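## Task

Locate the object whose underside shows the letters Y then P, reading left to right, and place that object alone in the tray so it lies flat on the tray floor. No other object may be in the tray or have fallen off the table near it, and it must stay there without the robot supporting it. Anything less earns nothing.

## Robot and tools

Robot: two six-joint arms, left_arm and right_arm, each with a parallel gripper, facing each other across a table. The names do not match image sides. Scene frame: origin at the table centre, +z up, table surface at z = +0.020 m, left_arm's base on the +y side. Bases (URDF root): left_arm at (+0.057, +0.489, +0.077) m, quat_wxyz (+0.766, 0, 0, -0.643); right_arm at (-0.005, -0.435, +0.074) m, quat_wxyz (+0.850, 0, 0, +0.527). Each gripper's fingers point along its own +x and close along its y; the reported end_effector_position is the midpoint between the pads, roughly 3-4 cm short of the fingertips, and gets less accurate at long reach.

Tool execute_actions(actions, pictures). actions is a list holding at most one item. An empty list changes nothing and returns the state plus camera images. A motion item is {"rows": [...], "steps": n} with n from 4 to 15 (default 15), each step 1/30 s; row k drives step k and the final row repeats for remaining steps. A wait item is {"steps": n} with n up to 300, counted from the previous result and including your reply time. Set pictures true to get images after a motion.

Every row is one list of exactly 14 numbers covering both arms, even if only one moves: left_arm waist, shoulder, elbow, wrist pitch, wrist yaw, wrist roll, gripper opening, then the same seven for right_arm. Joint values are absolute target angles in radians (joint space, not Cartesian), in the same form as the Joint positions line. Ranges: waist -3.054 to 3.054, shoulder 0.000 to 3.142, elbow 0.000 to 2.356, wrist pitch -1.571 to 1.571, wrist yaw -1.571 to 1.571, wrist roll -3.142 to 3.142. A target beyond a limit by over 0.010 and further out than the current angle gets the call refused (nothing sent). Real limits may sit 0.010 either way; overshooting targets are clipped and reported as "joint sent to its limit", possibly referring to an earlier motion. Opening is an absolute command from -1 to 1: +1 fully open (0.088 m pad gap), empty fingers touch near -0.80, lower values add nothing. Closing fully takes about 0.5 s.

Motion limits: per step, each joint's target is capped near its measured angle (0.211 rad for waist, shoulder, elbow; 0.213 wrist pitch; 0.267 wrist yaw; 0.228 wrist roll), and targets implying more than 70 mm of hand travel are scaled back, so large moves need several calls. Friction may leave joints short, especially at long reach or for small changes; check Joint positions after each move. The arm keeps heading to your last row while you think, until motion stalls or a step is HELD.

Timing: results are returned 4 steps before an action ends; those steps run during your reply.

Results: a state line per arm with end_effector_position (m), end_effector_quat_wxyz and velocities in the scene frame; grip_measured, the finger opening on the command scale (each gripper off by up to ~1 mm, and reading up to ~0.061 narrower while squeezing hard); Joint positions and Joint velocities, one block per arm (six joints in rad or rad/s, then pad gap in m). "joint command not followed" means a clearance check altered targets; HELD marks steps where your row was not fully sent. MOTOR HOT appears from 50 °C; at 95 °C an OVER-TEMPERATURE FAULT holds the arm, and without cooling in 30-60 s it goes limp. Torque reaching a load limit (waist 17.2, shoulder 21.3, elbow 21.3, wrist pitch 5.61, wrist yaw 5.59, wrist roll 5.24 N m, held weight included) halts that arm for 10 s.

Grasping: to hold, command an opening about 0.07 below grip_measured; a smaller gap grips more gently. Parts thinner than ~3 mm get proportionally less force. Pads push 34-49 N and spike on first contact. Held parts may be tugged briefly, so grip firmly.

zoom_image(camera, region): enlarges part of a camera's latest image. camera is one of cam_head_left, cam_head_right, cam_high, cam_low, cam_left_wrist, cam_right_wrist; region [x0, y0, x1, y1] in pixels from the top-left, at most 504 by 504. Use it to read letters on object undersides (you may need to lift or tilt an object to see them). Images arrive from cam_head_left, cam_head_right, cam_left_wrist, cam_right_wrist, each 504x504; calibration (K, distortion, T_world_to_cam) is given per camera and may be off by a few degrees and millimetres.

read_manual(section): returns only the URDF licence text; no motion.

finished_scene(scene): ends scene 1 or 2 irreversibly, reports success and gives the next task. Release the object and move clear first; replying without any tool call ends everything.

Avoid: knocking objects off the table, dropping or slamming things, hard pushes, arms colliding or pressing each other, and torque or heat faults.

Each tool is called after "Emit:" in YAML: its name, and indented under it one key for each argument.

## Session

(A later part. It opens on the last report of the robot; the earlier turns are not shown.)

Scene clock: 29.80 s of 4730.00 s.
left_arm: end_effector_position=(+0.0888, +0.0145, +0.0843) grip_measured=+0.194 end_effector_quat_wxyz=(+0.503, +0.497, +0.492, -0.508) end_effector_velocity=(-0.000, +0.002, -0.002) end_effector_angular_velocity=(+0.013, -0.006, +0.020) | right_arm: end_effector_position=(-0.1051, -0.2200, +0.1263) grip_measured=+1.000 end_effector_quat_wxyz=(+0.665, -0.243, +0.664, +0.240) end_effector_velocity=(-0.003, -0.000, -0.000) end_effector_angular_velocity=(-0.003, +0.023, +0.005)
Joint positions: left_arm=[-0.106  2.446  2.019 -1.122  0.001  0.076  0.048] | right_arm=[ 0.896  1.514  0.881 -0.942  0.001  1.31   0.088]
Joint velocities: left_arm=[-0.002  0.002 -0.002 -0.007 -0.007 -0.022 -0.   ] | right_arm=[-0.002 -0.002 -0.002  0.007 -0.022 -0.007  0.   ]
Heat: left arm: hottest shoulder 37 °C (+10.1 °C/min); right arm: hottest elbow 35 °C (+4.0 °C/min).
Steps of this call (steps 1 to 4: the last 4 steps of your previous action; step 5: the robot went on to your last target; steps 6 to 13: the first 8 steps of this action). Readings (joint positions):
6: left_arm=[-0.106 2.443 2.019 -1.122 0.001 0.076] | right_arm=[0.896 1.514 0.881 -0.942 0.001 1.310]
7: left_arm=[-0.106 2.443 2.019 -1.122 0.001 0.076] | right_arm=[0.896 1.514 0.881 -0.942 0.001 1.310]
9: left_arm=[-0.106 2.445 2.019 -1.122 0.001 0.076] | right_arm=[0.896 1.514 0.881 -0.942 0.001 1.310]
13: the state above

Emit:
execute_actions:
  actions: []

Scene clock: 29.97 s of 4730.00 s.
left_arm: end_effector_position=(+0.0888, +0.0145, +0.0843) grip_measured=+0.194 end_effector_quat_wxyz=(+0.503, +0.497, +0.492, -0.508) end_effector_velocity=(-0.002, +0.003, -0.001) end_effector_angular_velocity=(+0.012, +0.008, +0.005) | right_arm: end_effector_position=(-0.1051, -0.2200, +0.1263) grip_measured=+1.000 end_effector_quat_wxyz=(+0.665, -0.243, +0.664, +0.240) end_effector_velocity=(+0.001, +0.002, -0.000) end_effector_angular_velocity=(+0.010, -0.004, +0.005)
Joint positions: left_arm=[-0.106  2.446  2.019 -1.122  0.001  0.076  0.048] | right_arm=[ 0.896  1.514  0.881 -0.942  0.001  1.31   0.088]
Joint velocities: left_arm=[-0.002 -0.002 -0.007 -0.007  0.007 -0.007 -0.   ] | right_arm=[-0.002 -0.002 -0.002  0.007  0.007 -0.007  0.   ]
Heat: left arm: hottest shoulder 37 °C (+10.0 °C/min); right arm: hottest elbow 35 °C (+4.0 °C/min).
Kept back: nothing.
Steps of this call (steps 1 to 4: the last 4 steps of your previous action; step 5: the robot went on to your last target). Readings (joint positions):
1: left_arm=[-0.106 2.446 2.019 -1.122 0.001 0.076] | right_arm=[0.896 1.514 0.881 -0.942 0.001 1.310]
2: left_arm=[-0.106 2.446 2.019 -1.122 0.001 0.076] | right_arm=[0.896 1.514 0.881 -0.942 0.001 1.310]
4: left_arm=[-0.106 2.446 2.019 -1.122 0.001 0.076] | right_arm=[0.896 1.514 0.881 -0.942 0.001 1.310]
5: the state above
camera_calibration (this result's frames):
cam_left_wrist: T_world_to_cam=[[-0.998781, -0.0471799, 0.014518, 0.0911534], [-0.0403868, 0.950129, 0.309232, -0.00588888], [-0.0283835, 0.308269, -0.950876, 0.152187], [0, 0, 0, 1]] pos_world=[0.095124, -0.0370186, 0.145208]
cam_right_wrist: T_world_to_cam=[[0.679513, -0.732775, -0.0360912, -0.0712587], [-0.682786, -0.649624, 0.334353, -0.22264], [-0.268451, -0.202555, -0.941757, 0.127176], [0, 0, 0, 1]] pos_world=[-0.0694534, -0.171089, 0.191638]

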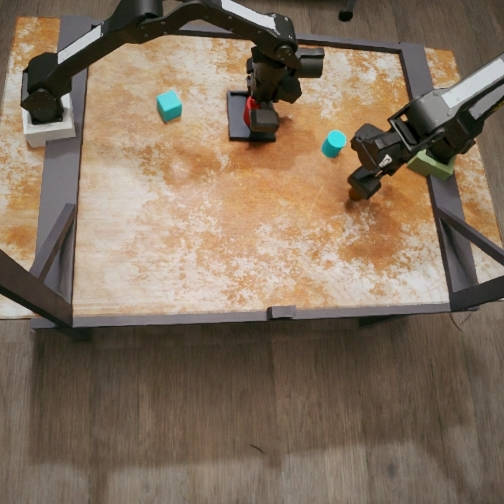

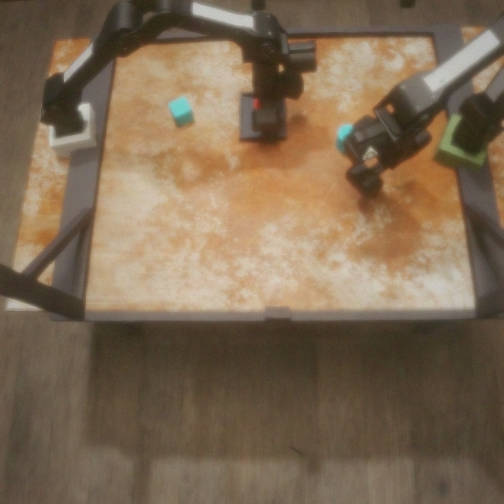

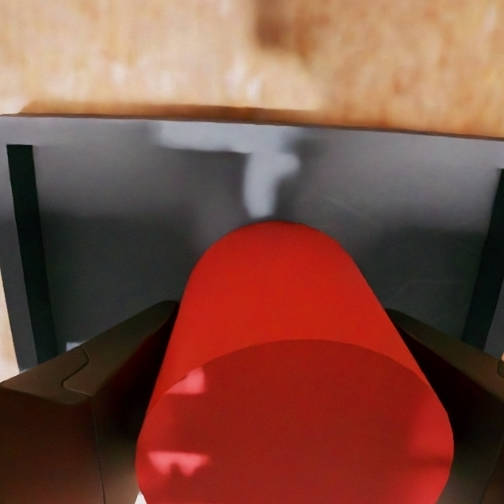

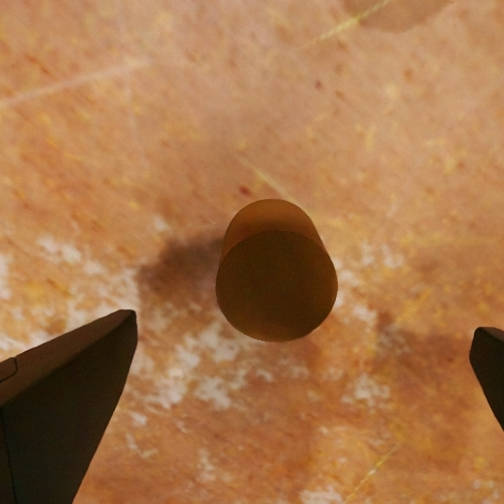

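Emit:
execute_actions:
  actions:
    - {"rows": [[-0.108,2.482,1.999,-1.115,0,0.07,0.12, 0.90,1.51,0.885,-0.945,0,1.31,1],[-0.108,2.482,1.995,-1.112,0,0.07,0.12, 0.90,1.51,0.885,-0.945,0,1.31,1],[-0.108,2.482,1.991,-1.11,0,0.07,0.12, 0.90,1.51,0.885,-0.945,0,1.31,1]], "steps": 10}

Scene clock: 30.53 s of 4730.00 s.
left_arm: end_effector_position=(+0.0888, +0.0151, +0.0830) grip_measured=+0.194 end_effector_quat_wxyz=(+0.503, +0.497, +0.492, -0.507) end_effector_velocity=(-0.002, -0.003, -0.001) end_effector_angular_velocity=(-0.017, -0.008, +0.000) | right_arm: end_effector_position=(-0.1051, -0.2200, +0.1263) grip_measured=+1.000 end_effector_quat_wxyz=(+0.665, -0.243, +0.664, +0.240) end_effector_velocity=(-0.000, -0.001, +0.001) end_effector_angular_velocity=(-0.005, +0.006, -0.010)
Joint positions: left_arm=[-0.106  2.446  2.015 -1.118  0.001  0.076  0.048] | right_arm=[ 0.896  1.514  0.881 -0.942  0.001  1.31   0.088]
Joint velocities: left_arm=[-0.007 -0.002 -0.007  0.022 -0.007 -0.007 -0.   ] | right_arm=[-0.002 -0.002  0.002 -0.007 -0.007  0.007  0.   ]
Heat: left arm: hottest shoulder 38 °C (+11.8 °C/min); right arm: hottest elbow 35 °C (+3.9 °C/min).
Steps of this call (steps 1 to 11: the robot went on to your last target; steps 12 to 17: the first 6 steps of this action). Readings (joint positions):
12: left_arm=[-0.106 2.446 2.019 -1.122 0.001 0.076] | right_arm=[0.896 1.514 0.881 -0.942 0.001 1.310]
13: left_arm=[-0.106 2.446 2.018 -1.121 0.001 0.076] | right_arm=[0.896 1.514 0.881 -0.942 0.001 1.310]
15: left_arm=[-0.106 2.446 2.016 -1.119 0.001 0.076] | right_arm=[0.896 1.514 0.881 -0.942 0.001 1.310]
17: the state above

Emit:
execute_actions:
  actions:
    - {"rows": [[-0.108,2.47,1.998,-1.114,0,0.07,0.2, 0.90,1.51,0.885,-0.945,0,1.31,1],[-0.108,2.47,1.998,-1.114,0,0.07,0.3, 0.90,1.51,0.885,-0.945,0,1.31,1],[-0.108,2.47,1.998,-1.114,0,0.07,0.45, 0.90,1.51,0.885,-0.945,0,1.31,1],[-0.108,2.47,1.998,-1.114,0,0.07,0.6, 0.90,1.51,0.885,-0.945,0,1.31,1]], "steps": 12}
  pictures: true

Scene clock: 31.00 s of 4730.00 s.
left_arm: end_effector_position=(+0.0887, +0.0167, +0.0767) grip_measured=+0.541 end_effector_quat_wxyz=(+0.500, +0.500, +0.495, -0.505) end_effector_velocity=(-0.000, +0.002, +0.000) end_effector_angular_velocity=(+0.008, -0.007, +0.020) | right_arm: end_effector_position=(-0.1051, -0.2200, +0.1263) grip_measured=+1.000 end_effector_quat_wxyz=(+0.665, -0.243, +0.664, +0.240) end_effector_velocity=(+0.001, -0.004, -0.001) end_effector_angular_velocity=(-0.014, +0.001, -0.010)
Joint positions: left_arm=[-0.106  2.456  2.008 -1.113  0.001  0.076  0.066] | right_arm=[ 0.896  1.514  0.881 -0.942  0.001  1.31   0.088]
Joint velocities: left_arm=[-0.002 -0.002 -0.002 -0.007 -0.007 -0.022  0.032] | right_arm=[-0.002 -0.002 -0.007 -0.007 -0.007  0.007  0.   ]
Heat: left arm: hottest shoulder 38 °C (+11.6 °C/min); right arm: hottest elbow 35 °C (+3.9 °C/min).
Steps of this call (steps 1 to 4: the last 4 steps of your previous action; steps 5 to 6: the robot went on to your last target; steps 7 to 14: the first 8 steps of this action). Readings (joint positions):
7: left_arm=[-0.106 2.446 2.014 -1.118 0.001 0.076] | right_arm=[0.896 1.514 0.881 -0.942 0.001 1.310]
8: left_arm=[-0.106 2.446 2.014 -1.118 0.001 0.076] | right_arm=[0.896 1.514 0.881 -0.942 0.001 1.310]
10: left_arm=[-0.106 2.446 2.014 -1.113 0.001 0.076] | right_arm=[0.896 1.514 0.881 -0.942 0.001 1.310]
14: the state above
camera_calibration (this result's frames):
cam_left_wrist: T_world_to_cam=[[-0.998768, -0.0473694, 0.0147716, 0.0912034], [-0.0401135, 0.946047, 0.321537, -0.00651857], [-0.0292056, 0.320548, -0.946782, 0.143821], [0, 0, 0, 1]] pos_world=[0.09503, -0.0356146, 0.136916]
cam_right_wrist: T_world_to_cam=[[0.679513, -0.732775, -0.0360912, -0.0712587], [-0.682786, -0.649624, 0.334353, -0.22264], [-0.268451, -0.202555, -0.941757, 0.127176], [0, 0, 0, 1]] pos_world=[-0.0694534, -0.171089, 0.191638]

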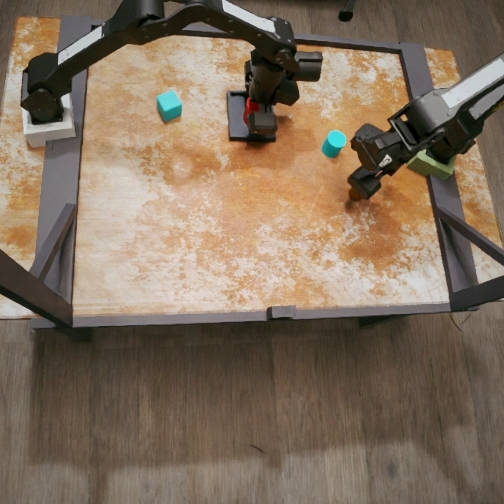

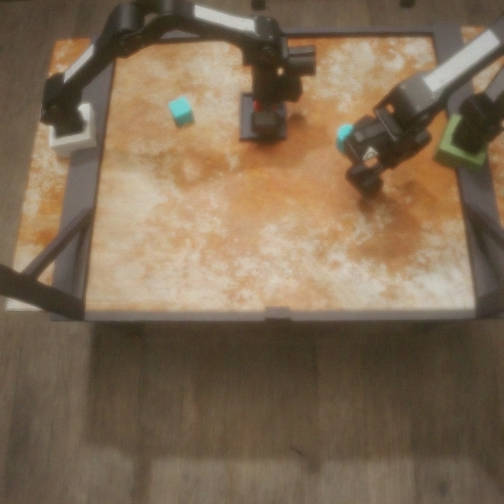

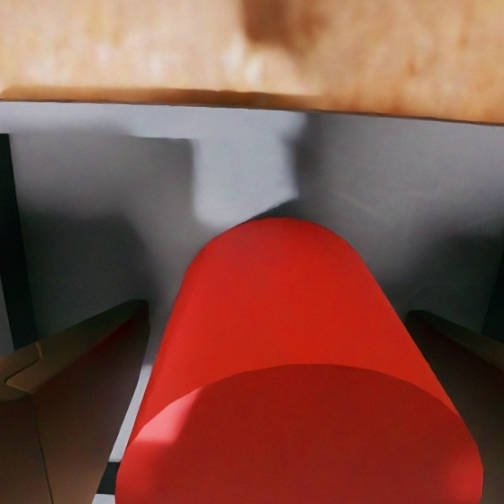

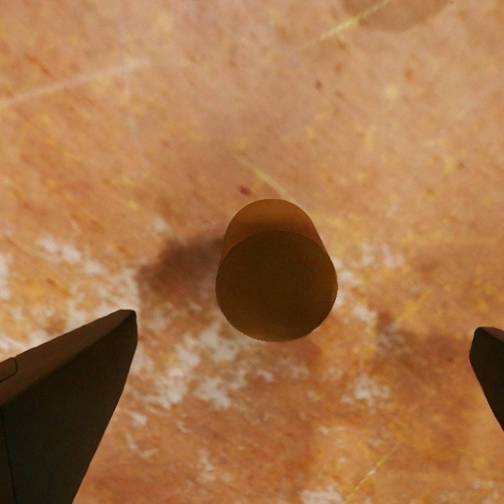

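Emit:
execute_actions:
  actions:
    - {"rows": [[-0.108,2.452,2.02,-1.125,0,0.07,0.6, 0.90,1.51,0.885,-0.945,0,1.31,1],[-0.108,2.448,2.04,-1.15,0,0.07,0.6, 0.90,1.51,0.885,-0.945,0,1.31,1],[-0.108,2.444,2.065,-1.18,0,0.07,0.6, 0.90,1.51,0.885,-0.945,0,1.31,1],[-0.108,2.44,2.09,-1.212,0,0.07,0.6, 0.90,1.51,0.885,-0.945,0,1.31,1],[-0.108,2.435,2.115,-1.245,0,0.07,0.6, 0.90,1.51,0.885,-0.945,0,1.31,1],[-0.108,2.428,2.138,-1.278,0,0.07,0.6, 0.90,1.51,0.885,-0.945,0,1.31,1],[-0.108,2.415,2.155,-1.305,0,0.07,0.6, 0.90,1.51,0.885,-0.945,0,1.31,1],[-0.108,2.39,2.16,-1.32,0,0.07,0.6, 0.90,1.51,0.885,-0.945,0,1.31,1],[-0.108,2.355,2.15,-1.325,0,0.07,0.6, 0.90,1.51,0.885,-0.945,0,1.31,1],[-0.108,2.31,2.125,-1.325,0,0.07,0.6, 0.90,1.51,0.885,-0.945,0,1.31,1],[-0.108,2.26,2.09,-1.325,0,0.07,0.6, 0.90,1.51,0.885,-0.945,0,1.31,1],[-0.108,2.21,2.05,-1.325,0,0.07,0.6, 0.90,1.51,0.885,-0.945,0,1.31,1],[-0.108,2.16,2.01,-1.325,0,0.07,0.6, 0.90,1.51,0.885,-0.945,0,1.31,1],[-0.108,2.11,1.97,-1.325,0,0.07,0.6, 0.90,1.51,0.885,-0.945,0,1.31,1],[-0.108,2.06,1.93,-1.325,0,0.07,0.6, 0.90,1.51,0.885,-0.945,0,1.31,1]], "steps": 15}

Emit:
execute_actions:
  actions:
    - {"rows": [[-0.108,2.0,1.88,-1.325,0,0.07,0.6, 0.90,1.51,0.885,-0.945,0,1.31,1],[-0.108,1.94,1.83,-1.325,0,0.07,0.6, 0.90,1.51,0.885,-0.945,0,1.31,1],[-0.108,1.89,1.79,-1.325,0,0.07,0.6, 0.90,1.51,0.885,-0.945,0,1.31,1],[-0.108,1.85,1.76,-1.325,0,0.07,0.6, 0.90,1.51,0.885,-0.945,0,1.31,1],[-0.108,1.82,1.74,-1.325,0,0.07,0.6, 0.90,1.51,0.885,-0.945,0,1.31,1]], "steps": 12}
  pictures: true

Scene clock: 31.97 s of 4730.00 s.
left_arm: end_effector_position=(+0.0881, +0.0254, +0.1402) grip_measured=+0.596 end_effector_quat_wxyz=(+0.500, +0.500, +0.495, -0.505) end_effector_velocity=(-0.006, +0.058, +0.375) end_effector_angular_velocity=(-0.534, -0.028, +0.005) | right_arm: end_effector_position=(-0.1050, -0.2201, +0.1263) grip_measured=+1.000 end_effector_quat_wxyz=(+0.665, -0.243, +0.664, +0.240) end_effector_velocity=(+0.001, -0.004, -0.001) end_effector_angular_velocity=(-0.014, +0.002, +0.020)
Joint positions: left_arm=[-0.106  2.374  2.115 -1.301  0.001  0.076  0.068] | right_arm=[ 0.896  1.514  0.881 -0.942  0.001  1.31   0.088]
Joint velocities: left_arm=[-0.002 -0.974 -0.227 -0.212  0.007 -0.007 -0.   ] | right_arm=[-0.002 -0.002 -0.007 -0.007 -0.007 -0.022  0.   ]
Heat: left arm: hottest shoulder 39 °C (+13.1 °C/min); right arm: hottest elbow 35 °C (+3.8 °C/min).
Steps of this call (steps 1 to 4: the last 4 steps of your previous action; steps 5 to 15: the robot went on to your last target; steps 16 to 18: nothing new was sent; steps 19 to 29: the first 11 steps of this action). Readings (joint positions):
19: left_arm=[-0.106 2.456 2.008 -1.113 0.001 0.076] | right_arm=[0.896 1.514 0.881 -0.942 0.001 1.310]
20: left_arm=[-0.106 2.456 2.012 -1.123 0.001 0.076] | right_arm=[0.896 1.514 0.881 -0.942 0.001 1.310]
22: left_arm=[-0.106 2.456 2.035 -1.162 0.001 0.076] | right_arm=[0.896 1.514 0.881 -0.942 0.001 1.310]
26: left_arm=[-0.106 2.444 2.110 -1.260 0.001 0.076] | right_arm=[0.896 1.514 0.881 -0.942 0.001 1.310]
29: the state above

Scene clock: 32.37 s of 4730.00 s.
left_arm: end_effector_position=(+0.0823, +0.1113, +0.2663) grip_measured=+0.596 end_effector_quat_wxyz=(+0.545, +0.457, +0.446, -0.544) end_effector_velocity=(-0.003, +0.086, +0.083) end_effector_angular_velocity=(-0.172, -0.029, +0.023) | right_arm: end_effector_position=(-0.1050, -0.2201, +0.1263) grip_measured=+1.000 end_effector_quat_wxyz=(+0.665, -0.243, +0.664, +0.240) end_effector_velocity=(+0.002, -0.005, -0.000) end_effector_angular_velocity=(-0.023, -0.003, +0.005)
Joint positions: left_arm=[-0.106  1.839  1.783 -1.328  0.001  0.076  0.068] | right_arm=[ 0.896  1.514  0.881 -0.942  0.001  1.31   0.088]
Joint velocities: left_arm=[-0.002 -0.452 -0.271 -0.007 -0.022 -0.022  0.   ] | right_arm=[-0.002 -0.002 -0.002 -0.022 -0.007 -0.007  0.   ]
Heat: left arm: hottest shoulder 39 °C (+13.0 °C/min); right arm: hottest elbow 35 °C (+3.7 °C/min).
Steps of this call (steps 1 to 4: the last 4 steps of your previous action; steps 5 to 12: the first 8 steps of this action). Readings (joint positions):
5: left_arm=[-0.106 2.134 1.985 -1.316 0.001 0.076] | right_arm=[0.896 1.514 0.881 -0.942 0.001 1.310]
6: left_arm=[-0.106 2.077 1.945 -1.316 0.001 0.076] | right_arm=[0.896 1.514 0.881 -0.942 0.001 1.310]
8: left_arm=[-0.106 1.968 1.866 -1.322 0.001 0.076] | right_arm=[0.896 1.514 0.881 -0.942 0.001 1.310]
12: the state above
camera_calibration (this result's frames):
cam_left_wrist: T_world_to_cam=[[-0.998922, -0.0450734, 0.0111064, 0.087292], [-0.0429115, 0.987837, 0.149454, -0.115771], [-0.0177077, 0.148817, -0.988706, 0.322201], [0, 0, 0, 1]] pos_world=[0.0879355, 0.0703484, 0.334895]
cam_right_wrist: T_world_to_cam=[[0.679519, -0.732788, -0.0357283, -0.0713858], [-0.68284, -0.649509, 0.334468, -0.222659], [-0.2683, -0.20288, -0.94173, 0.127112], [0, 0, 0, 1]] pos_world=[-0.0694288, -0.171141, 0.191627]

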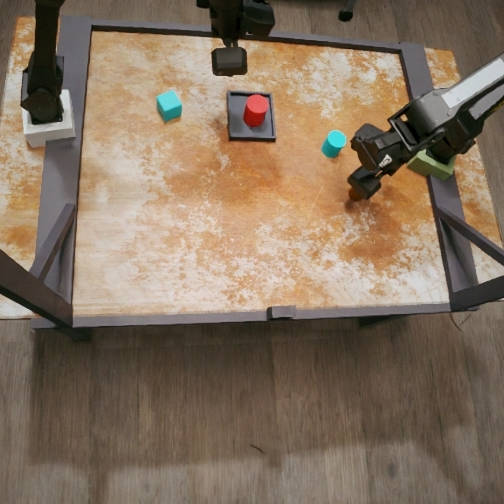

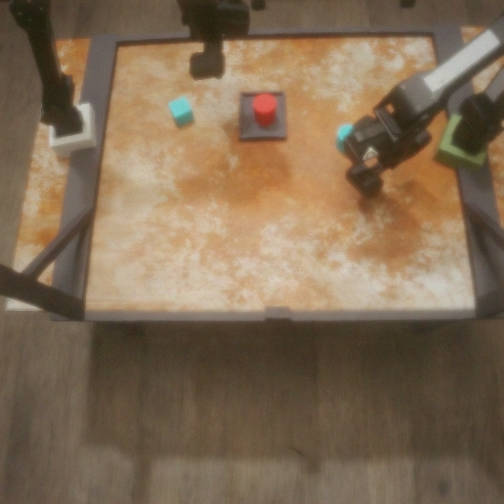

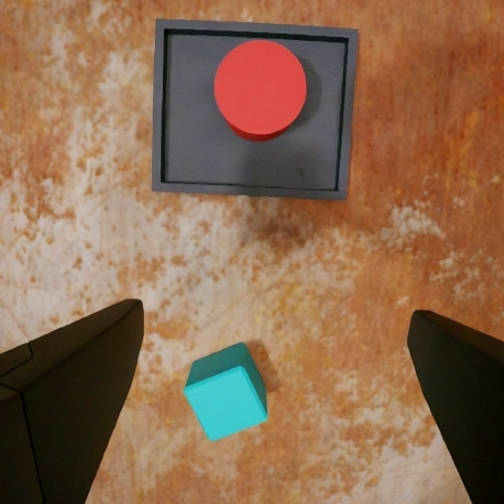

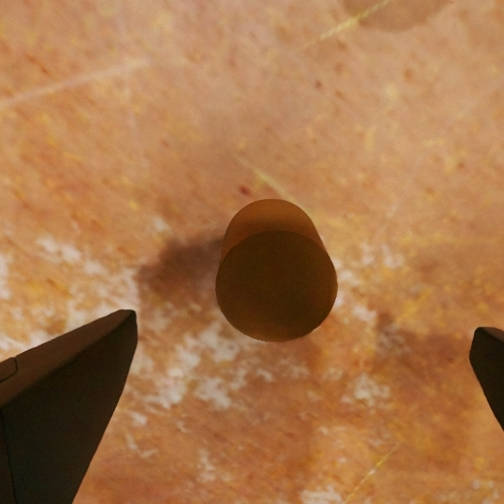

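Emit:
execute_actions:
  actions: []
  pictures: true

Scene clock: 32.60 s of 4730.00 s.
left_arm: end_effector_position=(+0.0819, +0.1181, +0.2623) grip_measured=+0.596 end_effector_quat_wxyz=(+0.541, +0.461, +0.451, -0.540) end_effector_velocity=(-0.002, +0.005, -0.003) end_effector_angular_velocity=(+0.016, +0.010, +0.004) | right_arm: end_effector_position=(-0.1050, -0.2201, +0.1263) grip_measured=+1.000 end_effector_quat_wxyz=(+0.665, -0.243, +0.664, +0.240) end_effector_velocity=(-0.003, -0.004, -0.000) end_effector_angular_velocity=(-0.016, +0.017, +0.024)
Joint positions: left_arm=[-0.106  1.824  1.75  -1.327  0.001  0.076  0.068] | right_arm=[ 0.896  1.514  0.881 -0.942  0.001  1.31   0.088]
Joint velocities: left_arm=[-0.002 -0.007 -0.017 -0.007  0.007 -0.007 -0.   ] | right_arm=[ 0.002 -0.002 -0.002 -0.007 -0.022 -0.022  0.   ]
Heat: left arm: hottest shoulder 39 °C (+12.9 °C/min); right arm: hottest elbow 35 °C (+3.7 °C/min).
Kept back: nothing.
Steps of this call (steps 1 to 4: the last 4 steps of your previous action; steps 5 to 7: the robot went on to your last target). Readings (joint positions):
1: left_arm=[-0.106 1.829 1.776 -1.328 0.001 0.076] | right_arm=[0.896 1.514 0.881 -0.942 0.001 1.310]
2: left_arm=[-0.106 1.824 1.770 -1.328 0.001 0.076] | right_arm=[0.896 1.514 0.881 -0.942 0.001 1.310]
4: left_arm=[-0.106 1.824 1.760 -1.327 0.001 0.076] | right_arm=[0.896 1.514 0.881 -0.942 0.001 1.310]
7: the state above
camera_calibration (this result's frames):
cam_left_wrist: T_world_to_cam=[[-0.998909, -0.0452668, 0.0114783, 0.0871124], [-0.0427304, 0.985132, 0.1664, -0.126045], [-0.01884, 0.165728, -0.985991, 0.314626], [0, 0, 0, 1]] pos_world=[0.087559, 0.0759717, 0.330193]
cam_right_wrist: T_world_to_cam=[[0.679519, -0.732788, -0.0357283, -0.0713858], [-0.68284, -0.649509, 0.334468, -0.222659], [-0.2683, -0.20288, -0.94173, 0.127112], [0, 0, 0, 1]] pos_world=[-0.0694288, -0.171141, 0.191627]

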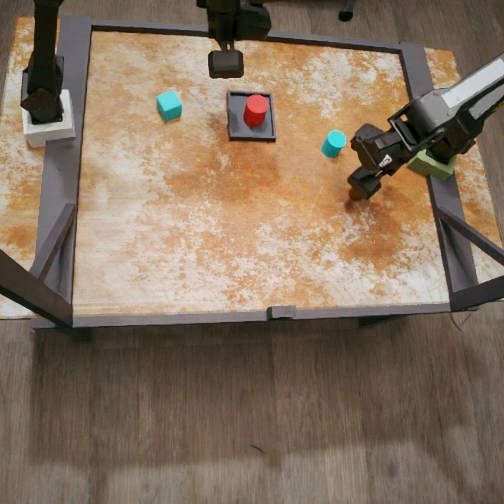

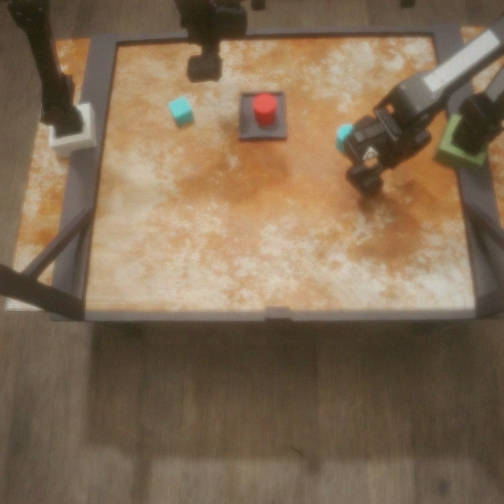

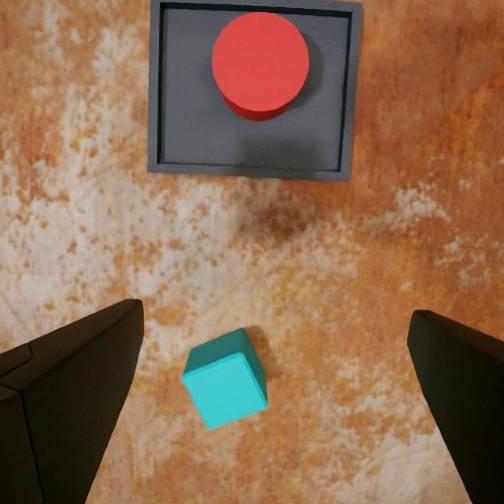

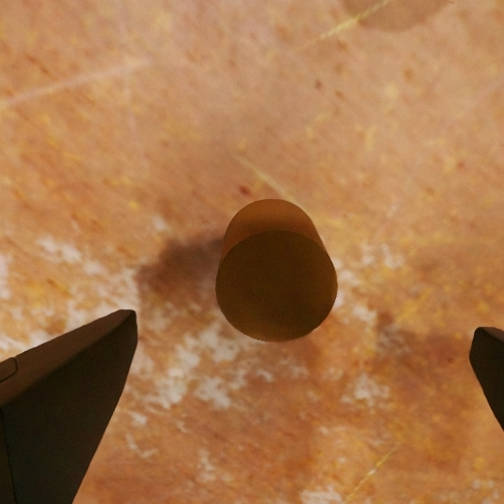

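Emit:
finished_scene:
  scene: 2

The scene is finished: the task was done.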